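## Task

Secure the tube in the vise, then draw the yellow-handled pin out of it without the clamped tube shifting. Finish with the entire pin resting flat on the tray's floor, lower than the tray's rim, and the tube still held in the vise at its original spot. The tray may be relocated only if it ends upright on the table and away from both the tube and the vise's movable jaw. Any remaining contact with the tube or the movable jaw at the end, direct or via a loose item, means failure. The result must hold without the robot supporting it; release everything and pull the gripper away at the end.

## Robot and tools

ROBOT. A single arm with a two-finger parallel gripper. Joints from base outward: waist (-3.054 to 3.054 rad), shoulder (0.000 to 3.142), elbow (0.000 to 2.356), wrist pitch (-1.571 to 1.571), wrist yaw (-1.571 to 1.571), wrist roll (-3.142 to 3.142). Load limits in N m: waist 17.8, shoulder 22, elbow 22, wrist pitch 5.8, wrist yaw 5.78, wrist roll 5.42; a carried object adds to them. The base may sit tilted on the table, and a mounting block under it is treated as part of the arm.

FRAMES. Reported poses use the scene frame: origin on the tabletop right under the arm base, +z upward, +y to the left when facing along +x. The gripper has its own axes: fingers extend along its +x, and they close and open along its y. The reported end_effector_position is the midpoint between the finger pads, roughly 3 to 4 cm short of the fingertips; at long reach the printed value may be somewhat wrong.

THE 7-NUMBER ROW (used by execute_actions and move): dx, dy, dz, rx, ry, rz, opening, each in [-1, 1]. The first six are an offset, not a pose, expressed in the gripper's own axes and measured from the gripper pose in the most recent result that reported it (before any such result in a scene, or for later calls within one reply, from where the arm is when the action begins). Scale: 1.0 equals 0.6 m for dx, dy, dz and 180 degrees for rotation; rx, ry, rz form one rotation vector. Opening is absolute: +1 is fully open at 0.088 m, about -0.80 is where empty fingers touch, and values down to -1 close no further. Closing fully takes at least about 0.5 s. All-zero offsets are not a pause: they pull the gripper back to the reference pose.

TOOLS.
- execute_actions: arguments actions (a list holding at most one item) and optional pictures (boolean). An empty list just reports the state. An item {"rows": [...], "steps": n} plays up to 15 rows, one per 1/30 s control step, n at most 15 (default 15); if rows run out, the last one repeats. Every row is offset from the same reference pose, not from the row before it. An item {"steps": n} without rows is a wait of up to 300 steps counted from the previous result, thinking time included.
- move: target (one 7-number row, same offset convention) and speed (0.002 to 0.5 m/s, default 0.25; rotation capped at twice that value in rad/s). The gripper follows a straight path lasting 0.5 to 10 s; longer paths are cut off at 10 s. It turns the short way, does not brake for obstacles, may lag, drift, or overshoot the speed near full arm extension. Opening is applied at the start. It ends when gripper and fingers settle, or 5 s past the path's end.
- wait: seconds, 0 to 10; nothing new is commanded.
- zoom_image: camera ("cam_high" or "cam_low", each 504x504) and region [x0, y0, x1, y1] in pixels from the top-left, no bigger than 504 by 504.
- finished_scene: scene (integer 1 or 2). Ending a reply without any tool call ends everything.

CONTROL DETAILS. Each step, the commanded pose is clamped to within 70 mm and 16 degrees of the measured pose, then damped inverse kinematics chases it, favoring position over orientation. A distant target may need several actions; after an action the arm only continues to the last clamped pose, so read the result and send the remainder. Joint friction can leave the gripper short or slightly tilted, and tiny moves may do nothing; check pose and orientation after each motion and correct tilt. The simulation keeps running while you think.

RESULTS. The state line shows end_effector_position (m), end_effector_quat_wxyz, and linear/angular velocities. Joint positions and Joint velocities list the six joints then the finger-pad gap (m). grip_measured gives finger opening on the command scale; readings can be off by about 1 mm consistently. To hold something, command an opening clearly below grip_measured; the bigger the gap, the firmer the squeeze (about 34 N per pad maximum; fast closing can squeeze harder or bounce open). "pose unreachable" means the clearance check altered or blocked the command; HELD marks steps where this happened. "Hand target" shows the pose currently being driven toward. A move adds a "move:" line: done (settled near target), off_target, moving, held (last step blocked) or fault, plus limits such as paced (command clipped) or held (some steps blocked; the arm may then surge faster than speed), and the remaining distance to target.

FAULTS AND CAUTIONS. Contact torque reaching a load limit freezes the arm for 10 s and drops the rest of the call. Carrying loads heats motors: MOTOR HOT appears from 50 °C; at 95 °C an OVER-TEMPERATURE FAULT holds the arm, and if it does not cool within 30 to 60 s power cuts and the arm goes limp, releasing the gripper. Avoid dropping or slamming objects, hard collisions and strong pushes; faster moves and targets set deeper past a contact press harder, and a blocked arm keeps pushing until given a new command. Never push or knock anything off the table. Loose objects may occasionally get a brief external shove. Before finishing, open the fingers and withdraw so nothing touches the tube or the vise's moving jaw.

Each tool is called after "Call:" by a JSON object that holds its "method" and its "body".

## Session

Call:
{"method": "execute_actions", "body": {"actions": []}}

Scene clock: 0.00 s of 6060.00 s.
end_effector_position=(+0.1329, -0.0071, +0.2022) grip_measured=+0.823 end_effector_quat_wxyz=(+0.596, +0.383, +0.612, -0.352) end_effector_velocity=(-0.005, +0.002, -0.001) end_effector_angular_velocity=(+0.011, +0.025, +0.009)
Joint positions: [-0.162  1.089  0.741 -1.275 -0.07   0.945  0.079]
Joint velocities: [ 0.002  0.002 -0.002 -0.022 -0.007 -0.007  0.   ]
Motor temperatures (°C, as the motors report them): [23 25 27 25 24 25]
Heat: hottest elbow 27 °C (+0.0 °C/min).
Hand target: +0.133, -0.007, +0.202; +0.596, +0.383, +0.612, -0.352

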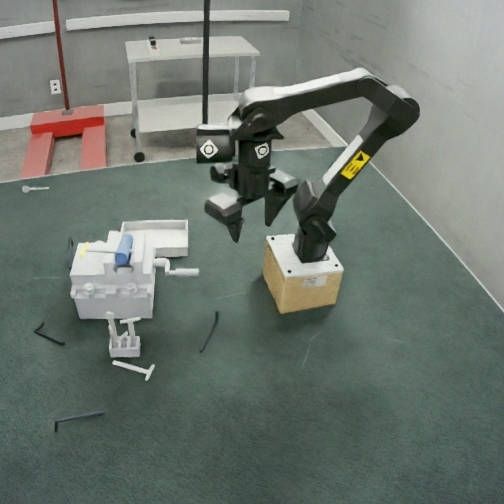

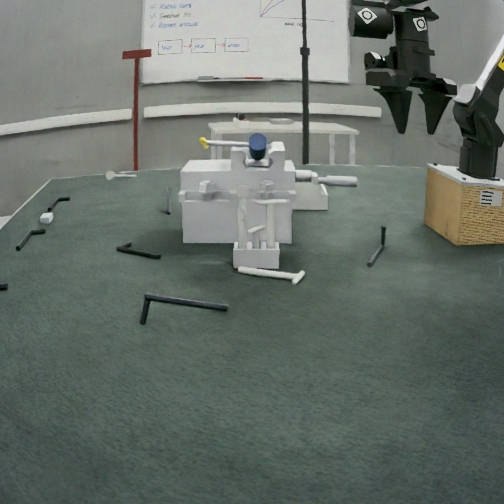

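Call:
{"method": "zoom_image", "body": {"camera": "cam_low", "region": [180, 110, 370, 250]}}

Call:
{"method": "zoom_image", "body": {"camera": "cam_high", "region": [50, 200, 230, 330]}}

Region (180, 110, 370, 250) of cam_low's 504x504 image, scaled by 2.653, with more detail than that image has; it fills the top 371 rows of this view, and the rest is white.

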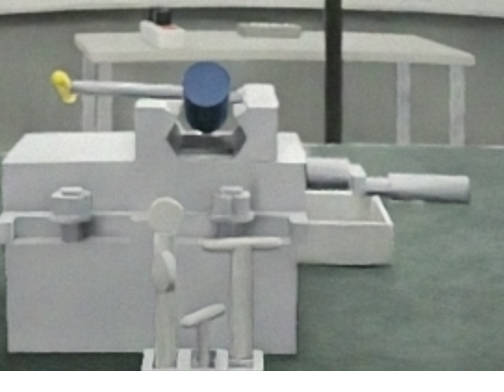

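Region (50, 200, 230, 330) of cam_high's 504x504 image, scaled by 2.800, with more detail than that image has.

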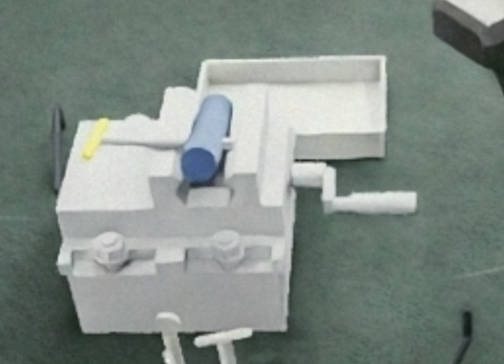

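Call:
{"method": "move", "body": {"target": [0,0,0,0.64,0,0,0.4], "speed": 0.5}}

Call:
{"method": "move", "body": {"target": [-0.03,0.06,-0.53,0,0,0,0.4]}}

Call:
{"method": "zoom_image", "body": {"camera": "cam_high", "region": [30, 150, 230, 300]}}

Scene clock: 13.93 s of 6060.00 s.
end_effector_position=(+0.1331, -0.0071, +0.2023) grip_measured=+0.400 end_effector_quat_wxyz=(+0.586, +0.399, +0.602, -0.367) end_effector_velocity=(-0.007, +0.000, -0.001) end_effector_angular_velocity=(-0.004, +0.023, +0.009)
Joint positions: [-0.162  1.089  0.742 -1.275 -0.07   0.996  0.059]
Joint velocities: [ 0.002 -0.007 -0.007 -0.022  0.007 -0.007 -0.   ]
Motor temperatures (°C, as the motors report them): [23 25 28 25 24 25]
Heat: hottest elbow 28 °C (+4.3 °C/min).
Hand target: +0.133, -0.007, +0.202; +0.587, +0.398, +0.603, -0.366
Off the commanded pose: 0.000 m, 112 deg; orientation clipped at the last step of the last action.
move: held; limits=paced,held; held on 67 of 73 steps, including the last
pose unreachable: on one or more control steps of this call an arm could not follow its commanded pose, so it was not sent that pose on those steps. On the call's last step it was still not sent that pose. It may still have moved: this result reports where it is.
cause: the commanded pose would bring two parts of the arm too close to each other (joints 3 (elbow) to 6 (wrist roll) lie between them).

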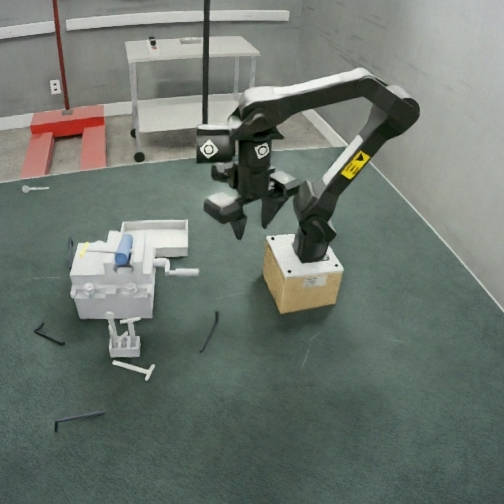

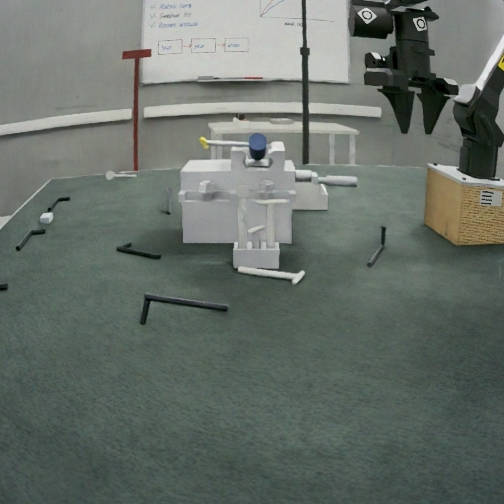

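Scene clock: 15.53 s of 6060.00 s.
end_effector_position=(+0.1331, -0.0070, +0.2023) grip_measured=+0.400 end_effector_quat_wxyz=(+0.586, +0.398, +0.602, -0.367) end_effector_velocity=(-0.002, +0.003, -0.000) end_effector_angular_velocity=(+0.023, +0.004, +0.005)
Joint positions: [-0.161  1.089  0.742 -1.275 -0.07   0.996  0.059]
Joint velocities: [-0.002 -0.002 -0.002 -0.007 -0.022 -0.007 -0.   ]
Motor temperatures (°C, as the motors report them): [23 25 29 25 24 25]
Heat: hottest elbow 29 °C (+7.7 °C/min).
Hand target: +0.133, -0.007, +0.202; +0.586, +0.398, +0.602, -0.367
Off the commanded pose: 0.320 m, 0 deg; position clipped at the last step of the last action.
move: held; limits=paced,held; held on 47 of 48 steps, including the last
pose unreachable: on one or more control steps of this call an arm could not follow its commanded pose, so it was not sent that pose on those steps. On the call's last step it was still not sent that pose. It may still have moved: this result reports where it is.
cause: the commanded pose would bring two parts of the arm too close to each other (joints 3 (elbow) to 6 (wrist roll) lie between them).

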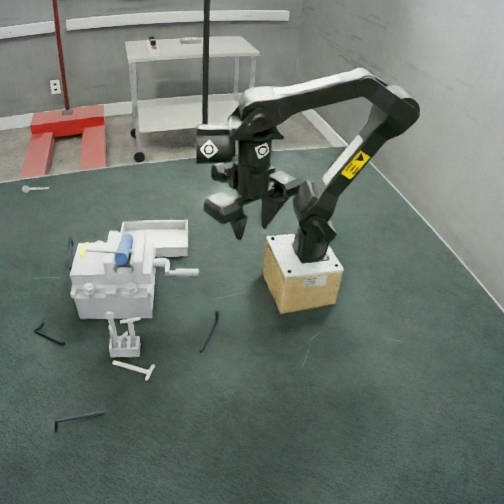

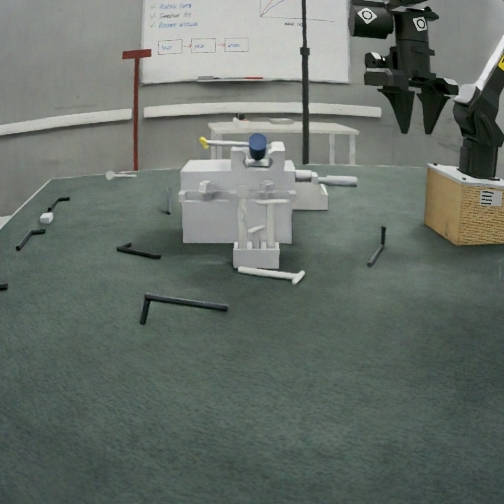

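Region (30, 150, 230, 300) of cam_high's 504x504 image, scaled by 2.520, with more detail than that image has; it fills the top 378 rows of this view, and the rest is white.

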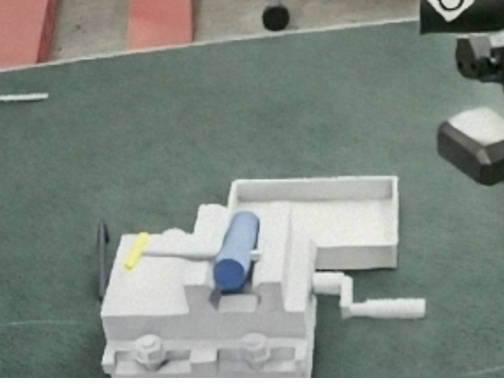

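Call:
{"method": "move", "body": {"target": [-0.03,0.457,0.27,0,0,0,0.4]}}

Call:
{"method": "move", "body": {"target": [0,0,0,0.63,0,0,0.4], "speed": 0.5}}

Call:
{"method": "zoom_image", "body": {"camera": "cam_high", "region": [30, 150, 230, 300]}}

Scene clock: 24.13 s of 6060.00 s.
end_effector_position=(+0.4479, -0.0454, +0.2222) grip_measured=+0.400 end_effector_quat_wxyz=(+0.591, +0.400, +0.598, -0.365) end_effector_velocity=(-0.005, +0.001, -0.001) end_effector_angular_velocity=(-0.003, +0.033, -0.006)
Joint positions: [-0.144  2.39   2.275 -1.493 -0.071  1.015  0.059]
Joint velocities: [ 0.002  0.012  0.017 -0.037  0.007  0.007 -0.   ]
Motor temperatures (°C, as the motors report them): [23 25 29 25 24 25]
Heat: hottest elbow 29 °C (+5.0 °C/min).
Hand target: +0.449, -0.044, +0.216; +0.586, +0.398, +0.602, -0.367
Off the commanded pose: 0.004 m, 1 deg.
move: done

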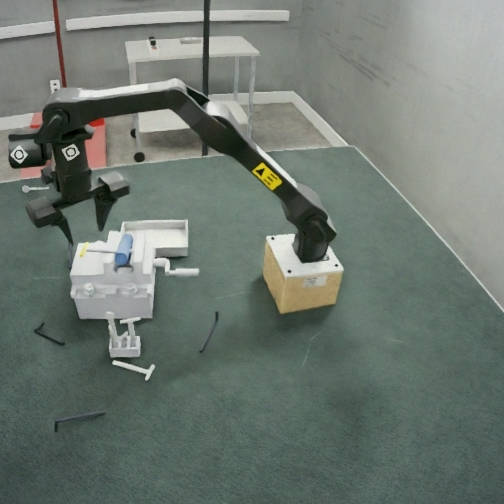

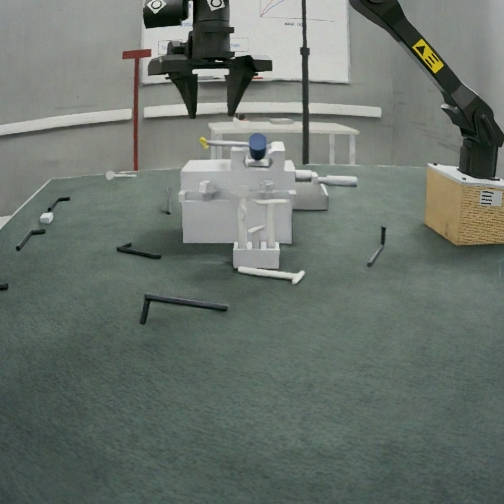

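Scene clock: 26.63 s of 6060.00 s.
end_effector_position=(+0.4478, -0.0454, +0.2223) grip_measured=+0.400 end_effector_quat_wxyz=(-0.009, +0.713, +0.024, -0.700) end_effector_velocity=(-0.002, -0.002, +0.000) end_effector_angular_velocity=(-0.006, +0.008, -0.010)
Joint positions: [-0.144  2.39   2.276 -1.493 -0.07   2.99   0.059]
Joint velocities: [-0.002 -0.002 -0.002 -0.007  0.007  0.007 -0.   ]
Motor temperatures (°C, as the motors report them): [23 26 30 25 24 25]
Heat: hottest elbow 30 °C (+6.8 °C/min).
Hand target: +0.448, -0.045, +0.222; -0.010, +0.713, +0.023, -0.700
Off the commanded pose: 0.000 m, 0 deg.
move: done

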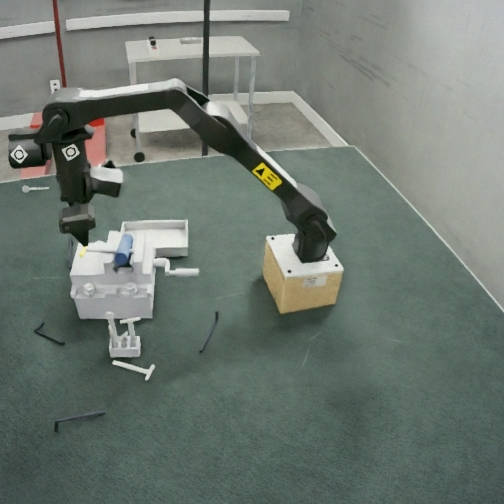

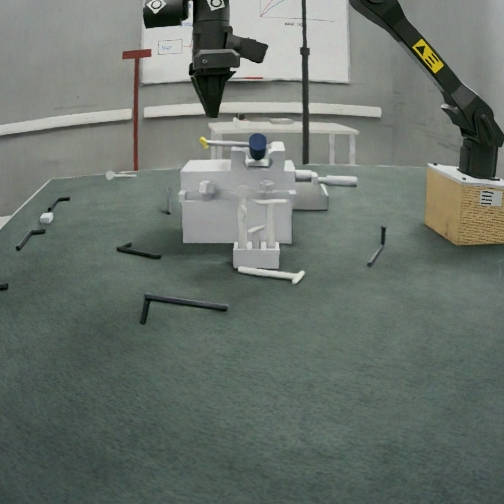

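Region (30, 150, 230, 300) of cam_high's 504x504 image, scaled by 2.520, with more detail than that image has; it fills the top 378 rows of this view, and the rest is white.

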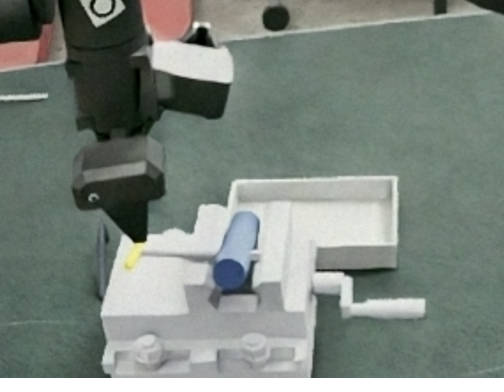

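Call:
{"method": "move", "body": {"target": [0.095,0,0.03,0,0,0,0.4], "speed": 0.08}}

Call:
{"method": "zoom_image", "body": {"camera": "cam_high", "region": [30, 150, 230, 300]}}

Call:
{"method": "zoom_image", "body": {"camera": "cam_low", "region": [150, 80, 330, 200]}}

Scene clock: 33.03 s of 6060.00 s.
end_effector_position=(+0.4323, -0.0447, +0.1633) grip_measured=+0.400 end_effector_quat_wxyz=(-0.009, +0.712, +0.024, -0.701) end_effector_velocity=(+0.003, +0.002, +0.013) end_effector_angular_velocity=(+0.017, -0.040, +0.006)
Joint positions: [-0.144  2.304  1.895 -1.201 -0.07   2.991  0.059]
Joint velocities: [-0.002 -0.032 -0.002  0.007 -0.022 -0.007 -0.   ]
Motor temperatures (°C, as the motors report them): [23 30 30 25 24 25]
Heat: hottest shoulder 30 °C (+5.4 °C/min).
Hand target: +0.431, -0.043, +0.165; -0.009, +0.713, +0.024, -0.700
Off the commanded pose: 0.003 m, 0 deg.
move: done

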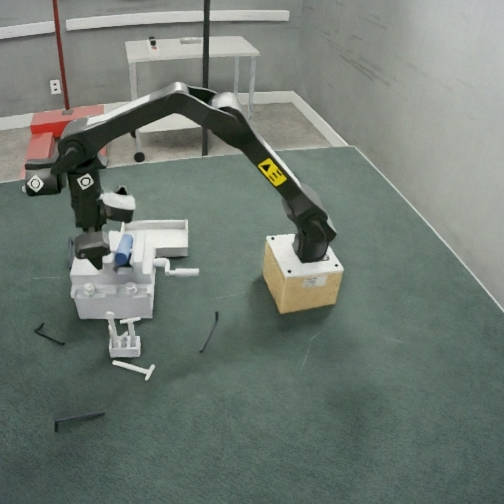

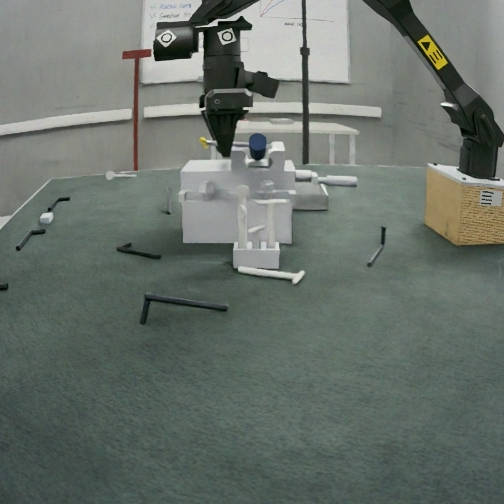

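Region (30, 150, 230, 300) of cam_high's 504x504 image, scaled by 2.520, with more detail than that image has; it fills the top 378 rows of this view, and the rest is white.

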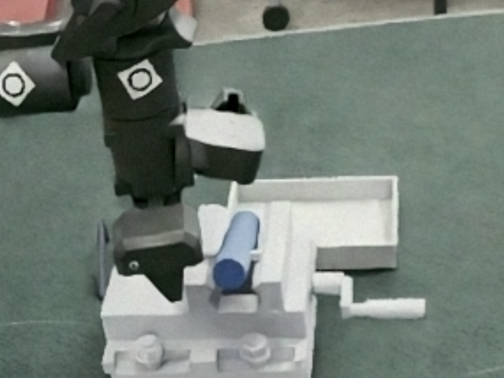

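Region (150, 80, 330, 200) of cam_low's 504x504 image, scaled by 2.800, with more detail than that image has.

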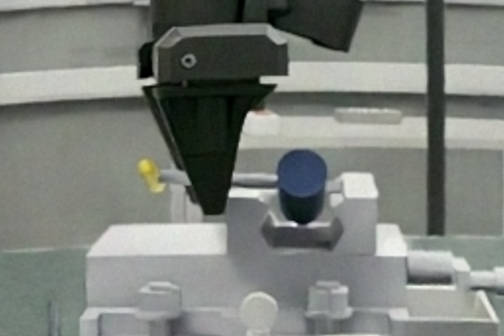

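Call:
{"method": "move", "body": {"target": [0,0,0,0,0,0,-0.75]}}

Call:
{"method": "move", "body": {"target": [-0.035,0,0.015,0,0,0,-0.75], "speed": 0.04}}

Call:
{"method": "zoom_image", "body": {"camera": "cam_low", "region": [150, 80, 330, 200]}}

Scene clock: 37.77 s of 6060.00 s.
end_effector_position=(+0.4323, -0.0451, +0.1645) grip_measured=-0.644 end_effector_quat_wxyz=(-0.009, +0.713, +0.023, -0.700) end_effector_velocity=(+0.001, -0.000, +0.001) end_effector_angular_velocity=(+0.006, -0.009, +0.005)
Joint positions: [-0.144  2.301  1.894 -1.2   -0.068  2.991  0.007]
Joint velocities: [-0.002 -0.002 -0.002  0.007 -0.007 -0.007 -0.   ]
Motor temperatures (°C, as the motors report them): [23 32 30 25 24 25]
Heat: hottest shoulder 32 °C (+7.9 °C/min).
Hand target: +0.432, -0.045, +0.163; -0.009, +0.713, +0.024, -0.701
Off the commanded pose: 0.001 m, 0 deg.
move: done

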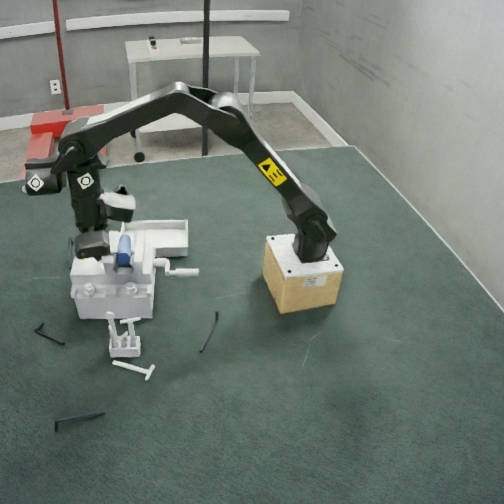

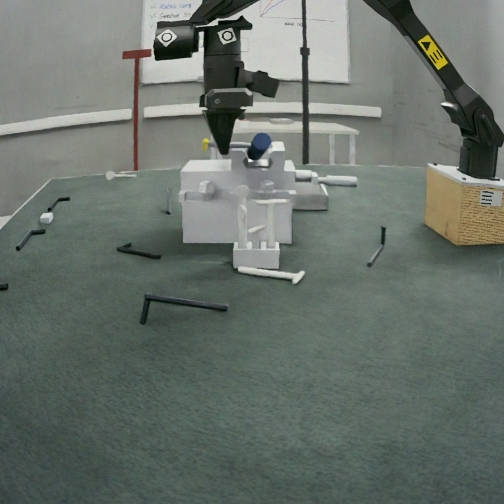

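Scene clock: 38.63 s of 6060.00 s.
end_effector_position=(+0.4233, -0.0445, +0.1790) grip_measured=-0.647 end_effector_quat_wxyz=(-0.009, +0.709, +0.024, -0.704) end_effector_velocity=(-0.006, +0.001, -0.001) end_effector_angular_velocity=(+0.011, +0.025, +0.004)
Joint positions: [-0.146  2.266  1.895 -1.248 -0.069  2.988  0.007]
Joint velocities: [-0.002 -0.002 -0.007 -0.022 -0.007 -0.007 -0.   ]
Motor temperatures (°C, as the motors report them): [23 32 30 25 24 25]
Heat: hottest shoulder 32 °C (+7.8 °C/min).
Hand target: +0.423, -0.046, +0.185; -0.009, +0.713, +0.023, -0.700
Off the commanded pose: 0.007 m, 1 deg.
move: done

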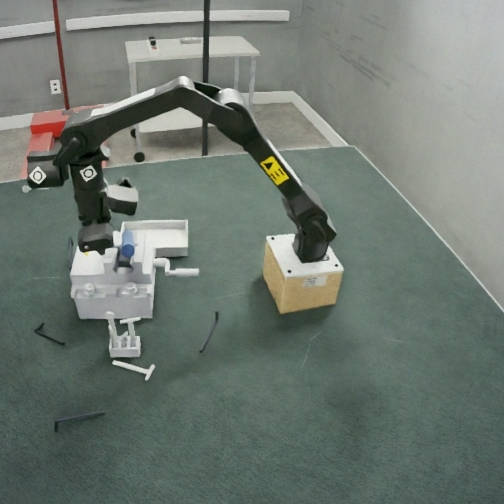

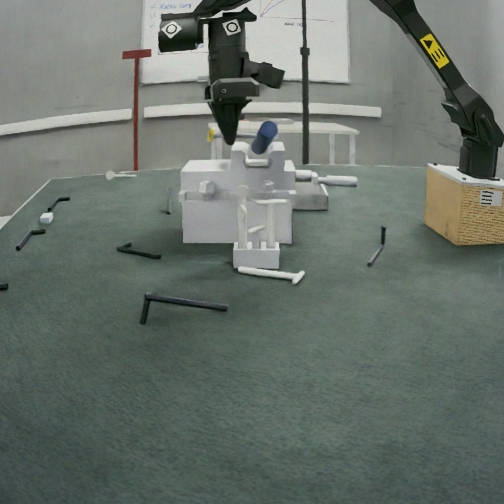

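Region (150, 80, 330, 200) of cam_low's 504x504 image, scaled by 2.800, with more detail than that image has.

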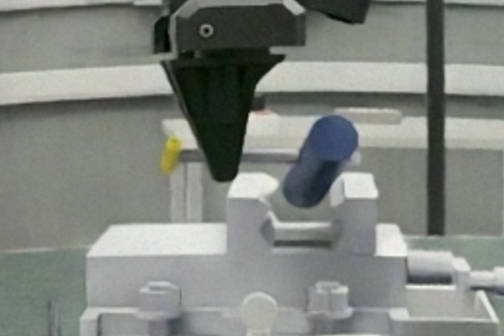

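Call:
{"method": "move", "body": {"target": [-0.07,0,0.05,0,0.33,0,-0.75], "speed": 0.08}}

Call:
{"method": "zoom_image", "body": {"camera": "cam_low", "region": [150, 60, 330, 200]}}

Call:
{"method": "zoom_image", "body": {"camera": "cam_high", "region": [30, 150, 230, 300]}}

Scene clock: 51.47 s of 6060.00 s.
end_effector_position=(+0.3867, -0.0546, +0.2051) grip_measured=-0.632 end_effector_quat_wxyz=(-0.031, +0.957, -0.002, -0.289) end_effector_velocity=(-0.001, +0.000, -0.002) end_effector_angular_velocity=(-0.004, -0.008, +0.008)
Joint positions: [-0.239  1.583  0.682  0.253 -0.212  3.089  0.008]
Joint velocities: [-0.002  0.002 -0.012  0.022 -0.007 -0.007  0.   ]
Motor temperatures (°C, as the motors report them): [23 36 31 26 24 25]
Heat: hottest shoulder 36 °C (+10.5 °C/min).
Hand target: +0.392, -0.047, +0.223; -0.014, +0.965, +0.017, -0.261
Off the commanded pose: 0.018 m, 4 deg.
move: off_target

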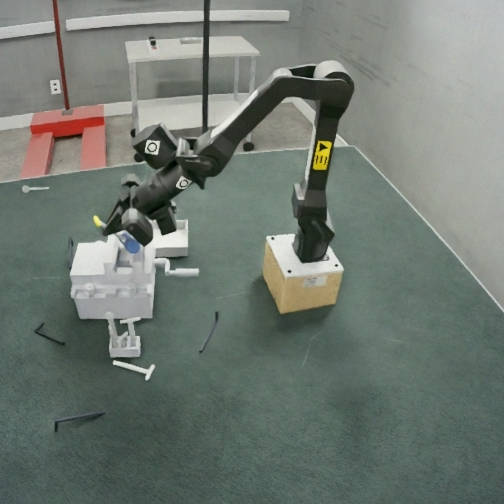

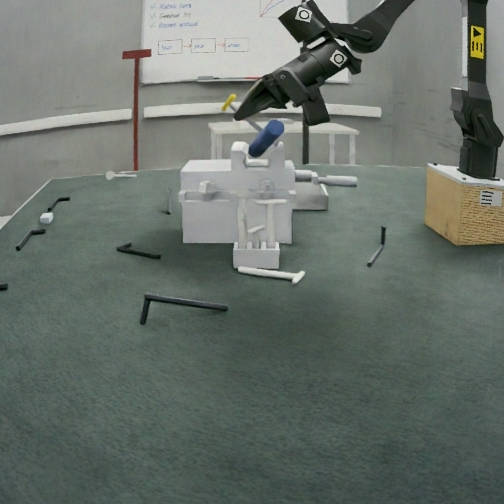

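Region (150, 60, 330, 200) of cam_low's 504x504 image, scaled by 2.800, with more detail than that image has.

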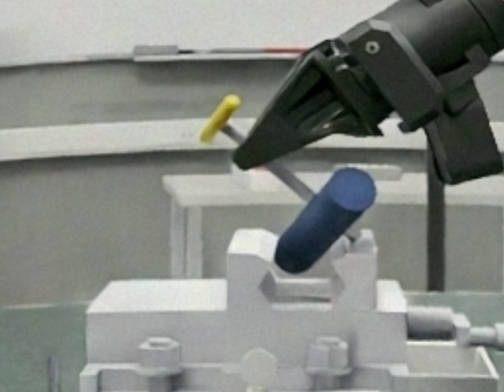

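Region (30, 150, 230, 300) of cam_high's 504x504 image, scaled by 2.520, with more detail than that image has; it fills the top 378 rows of this view, and the rest is white.

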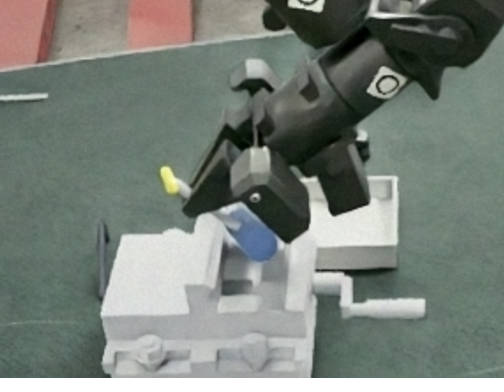

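Call:
{"method": "move", "body": {"target": [0.015,0,-0.01,0,0,0.2,-0.75], "speed": 0.05}}

Call:
{"method": "zoom_image", "body": {"camera": "cam_low", "region": [150, 60, 330, 200]}}

Call:
{"method": "zoom_image", "body": {"camera": "cam_high", "region": [30, 150, 230, 300]}}

Scene clock: 68.57 s of 6060.00 s.
end_effector_position=(+0.3935, -0.0557, +0.1999) grip_measured=-0.645 end_effector_quat_wxyz=(+0.117, +0.918, -0.259, -0.276) end_effector_velocity=(+0.001, -0.002, +0.001) end_effector_angular_velocity=(-0.019, +0.004, +0.002)
Joint positions: [0.058 1.707 0.714 0.348 0.614 3.135 0.007]
Joint velocities: [-0.002  0.002  0.002  0.007  0.007 -0.022 -0.   ]
Motor temperatures (°C, as the motors report them): [23 35 33 31 24 25]
Heat: hottest shoulder 35 °C (+7.1 °C/min).
Hand target: +0.398, -0.055, +0.204; +0.116, +0.920, -0.262, -0.268
Off the commanded pose: 0.007 m, 8 deg.
joint sent to its limit — the command would take joint 6 (wrist roll) past its upper limit, so that joint was sent only as far as its limit.
move: off_target

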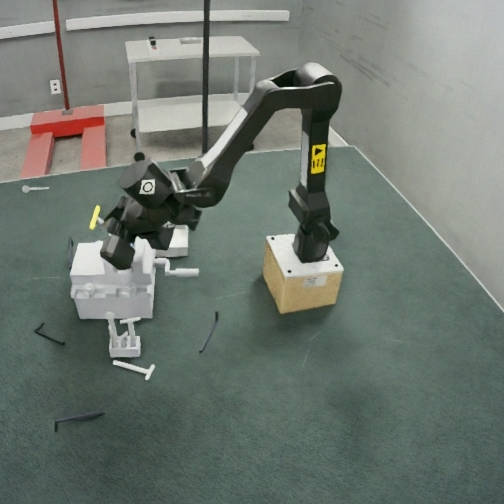

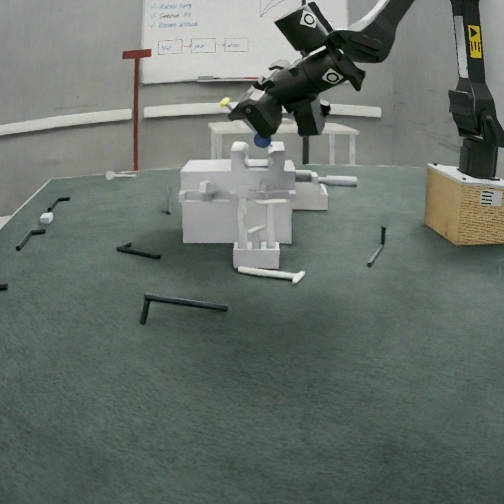

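Region (150, 60, 330, 200) of cam_low's 504x504 image, scaled by 2.800, with more detail than that image has.

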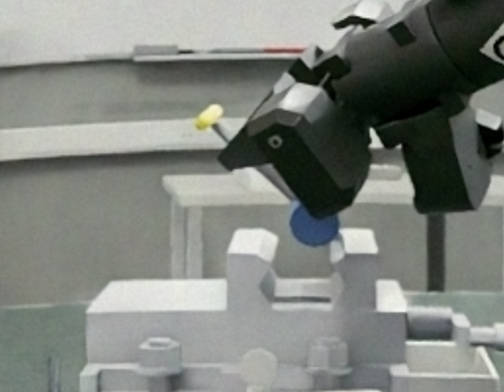

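Region (30, 150, 230, 300) of cam_high's 504x504 image, scaled by 2.520, with more detail than that image has; it fills the top 378 rows of this view, and the rest is white.

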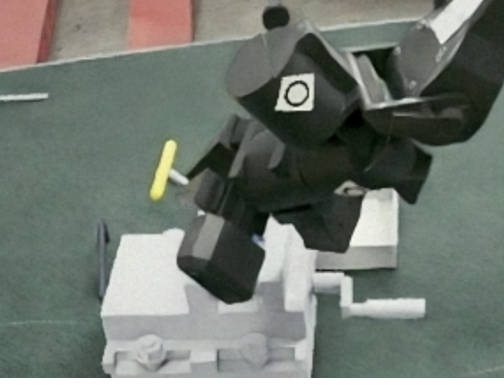

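Call:
{"method": "move", "body": {"target": [0.012,-0.028,0.012,0,0,0,-0.75], "speed": 0.04}}

Call:
{"method": "move", "body": {"target": [0,0,0,0,0,0,-0.3]}}

Call:
{"method": "move", "body": {"target": [-0.12,0,-0.03,0,0,0,-0.3], "speed": 0.08}}

Call:
{"method": "zoom_image", "body": {"camera": "cam_low", "region": [150, 60, 330, 200]}}

Call:
{"method": "zoom_image", "body": {"camera": "cam_high", "region": [30, 150, 230, 300]}}

Scene clock: 76.97 s of 6060.00 s.
end_effector_position=(+0.4002, -0.0477, +0.1848) grip_measured=-0.657 end_effector_quat_wxyz=(+0.123, +0.919, -0.255, -0.274) end_effector_velocity=(-0.002, +0.002, -0.002) end_effector_angular_velocity=(-0.003, +0.022, +0.011)
Joint positions: [0.084 1.778 0.714 0.416 0.631 3.135 0.007]
Joint velocities: [ 0.002 -0.007 -0.002 -0.022 -0.007 -0.007  0.   ]
Motor temperatures (°C, as the motors report them): [23 34 33 31 24 25]
Heat: hottest shoulder 34 °C (+5.0 °C/min).
Hand target: +0.401, -0.046, +0.185; +0.124, +0.919, -0.255, -0.273
Off the commanded pose: 0.002 m, 1 deg.
joint sent to its limit — the command would take joint 6 (wrist roll) past its upper limit, so that joint was sent only as far as its limit.
move: done

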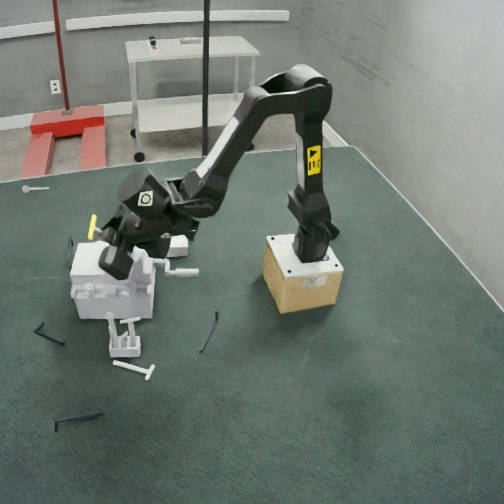

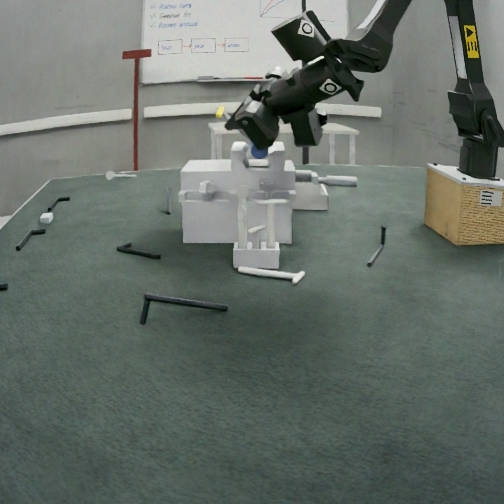

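Scene clock: 77.50 s of 6060.00 s.
end_effector_position=(+0.4004, -0.0475, +0.1851) grip_measured=-0.301 end_effector_quat_wxyz=(+0.123, +0.919, -0.255, -0.274) end_effector_velocity=(-0.000, +0.002, -0.000) end_effector_angular_velocity=(+0.007, +0.008, +0.019)
Joint positions: [0.084 1.778 0.714 0.418 0.63  3.135 0.024]
Joint velocities: [-0.002 -0.007 -0.002 -0.007 -0.022 -0.007  0.   ]
Motor temperatures (°C, as the motors report them): [23 34 33 31 24 25]
Heat: hottest shoulder 34 °C (+5.0 °C/min).
Hand target: +0.400, -0.048, +0.185; +0.124, +0.919, -0.255, -0.274
Off the commanded pose: 0.000 m, 0 deg.
joint sent to its limit — the command would take joint 6 (wrist roll) past its upper limit, so that joint was sent only as far as its limit.
move: done

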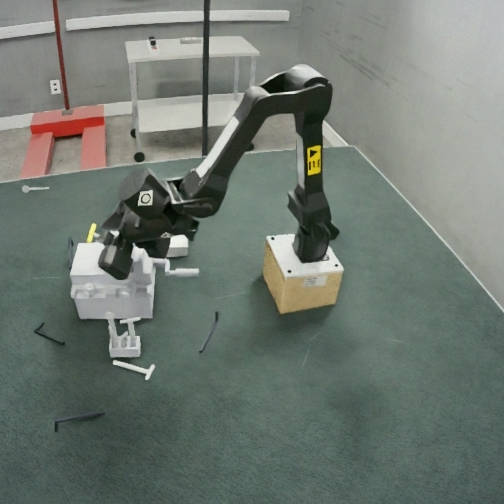

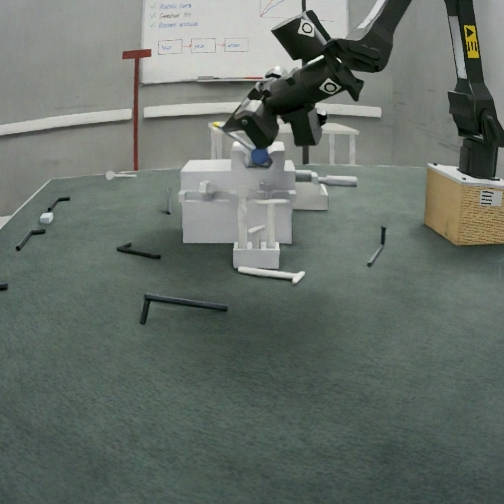

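Scene clock: 78.77 s of 6060.00 s.
end_effector_position=(+0.3629, -0.0071, +0.2345) grip_measured=-0.300 end_effector_quat_wxyz=(+0.156, +0.926, -0.232, -0.252) end_effector_velocity=(-0.004, +0.001, -0.004) end_effector_angular_velocity=(-0.007, +0.026, +0.011)
Joint positions: [0.232 1.508 0.653 0.222 0.727 3.135 0.024]
Joint velocities: [ 0.002 -0.007 -0.007 -0.022 -0.007 -0.007 -0.   ]
Motor temperatures (°C, as the motors report them): [23 34 33 31 24 25]
Heat: hottest shoulder 34 °C (+5.0 °C/min).
Hand target: +0.359, -0.007, +0.232; +0.159, +0.925, -0.231, -0.255
Off the commanded pose: 0.005 m, 5 deg.
joint sent to its limit — the command would take joint 6 (wrist roll) past its upper limit, so that joint was sent only as far as its limit.
move: off_target

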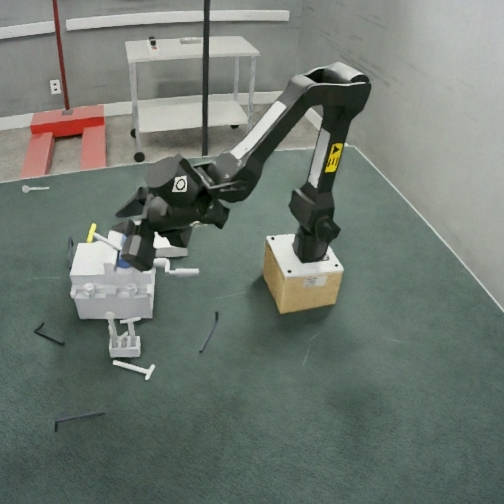

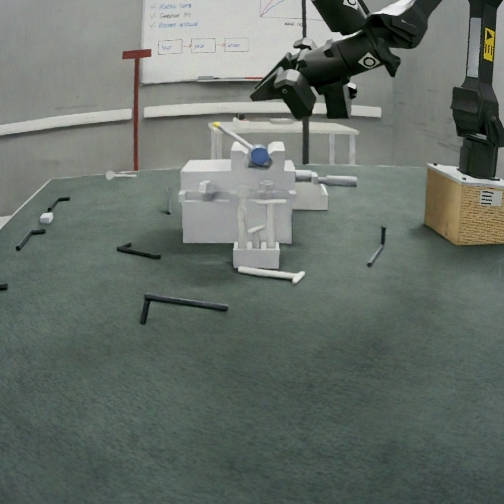

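Region (150, 60, 330, 200) of cam_low's 504x504 image, scaled by 2.800, with more detail than that image has.

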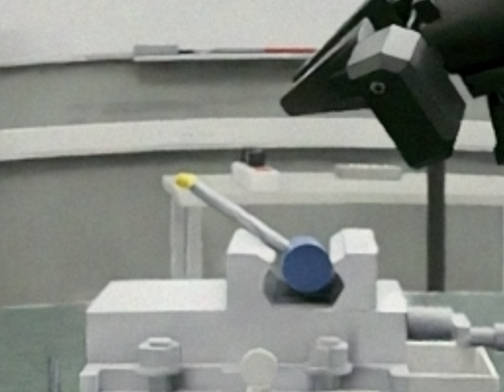

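Region (30, 150, 230, 300) of cam_high's 504x504 image, scaled by 2.520, with more detail than that image has; it fills the top 378 rows of this view, and the rest is white.

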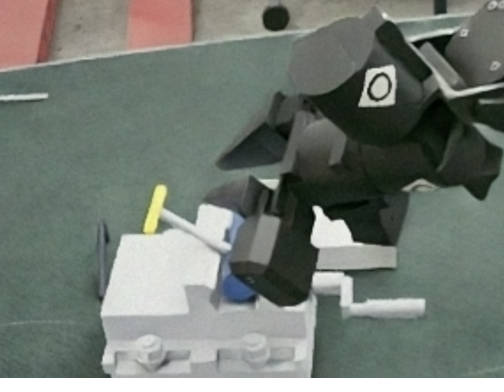

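Call:
{"method": "execute_actions", "body": {"actions": []}}

Scene clock: 97.63 s of 6060.00 s.
end_effector_position=(+0.3622, -0.0071, +0.2345) grip_measured=-0.300 end_effector_quat_wxyz=(+0.156, +0.926, -0.232, -0.252) end_effector_velocity=(+0.002, +0.001, +0.001) end_effector_angular_velocity=(+0.003, -0.012, +0.007)
Joint positions: [0.233 1.505 0.651 0.221 0.727 3.135 0.024]
Joint velocities: [-0.002  0.002 -0.002  0.022 -0.007 -0.007  0.   ]
Motor temperatures (°C, as the motors report them): [23 33 32 31 24 25]
Heat: hottest shoulder 33 °C (+1.0 °C/min).
Hand target: +0.359, -0.007, +0.232; +0.159, +0.925, -0.231, -0.255
Off the commanded pose: 0.005 m, 5 deg.
Steps of this call (steps 1 to 566: nothing new was sent). Readings (end_effector_position):
1: (+0.3629, -0.0072, +0.2346)
2: (+0.3628, -0.0072, +0.2345)
4: (+0.3628, -0.0072, +0.2345)
8: (+0.3627, -0.0072, +0.2345)
566: the state above

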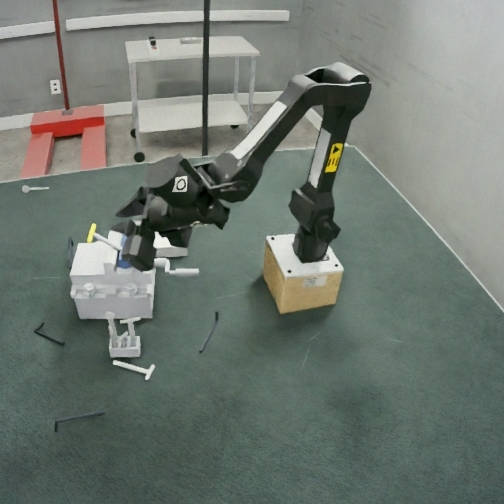

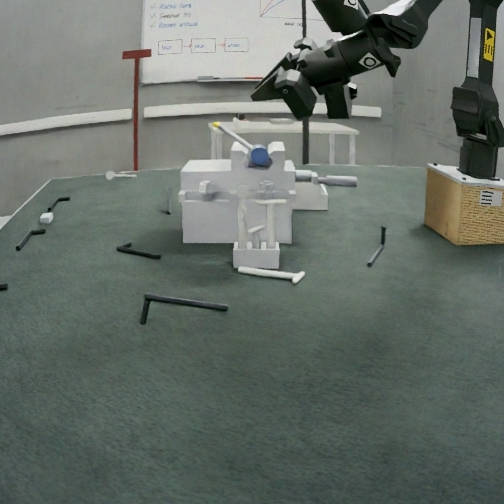

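Call:
{"method": "move", "body": {"target": [-0.08,0.027,0.153,-0.036,-0.322,-0.185,0.5], "speed": 0.12}}

Scene clock: 116.20 s of 6060.00 s.
end_effector_position=(+0.2690, -0.0111, +0.1844) grip_measured=+0.500 end_effector_quat_wxyz=(-0.003, +0.710, +0.000, -0.704) end_effector_velocity=(-0.001, +0.000, -0.000) end_effector_angular_velocity=(+0.008, +0.007, +0.005)
Joint positions: [-0.078  1.653  1.091 -1.047 -0.029  3.08   0.063]
Joint velocities: [-0.002  0.002  0.002 -0.007 -0.007 -0.007  0.   ]
Motor temperatures (°C, as the motors report them): [23 31 32 30 24 25]
Heat: hottest elbow 32 °C (-4.1 °C/min).
Hand target: +0.271, -0.012, +0.184; -0.004, +0.709, +0.001, -0.706
Off the commanded pose: 0.002 m, 1 deg.
move: done

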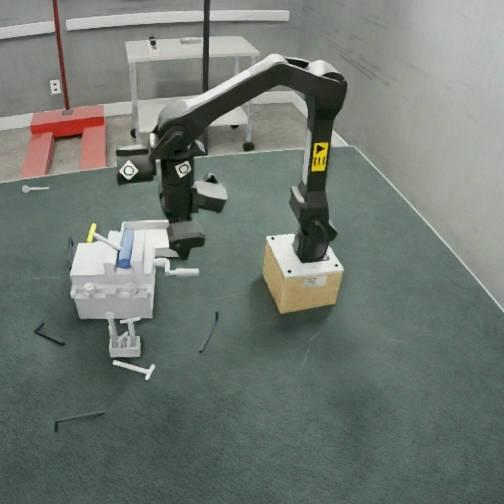

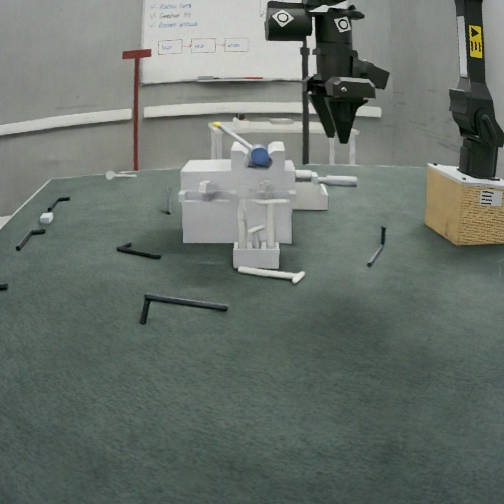

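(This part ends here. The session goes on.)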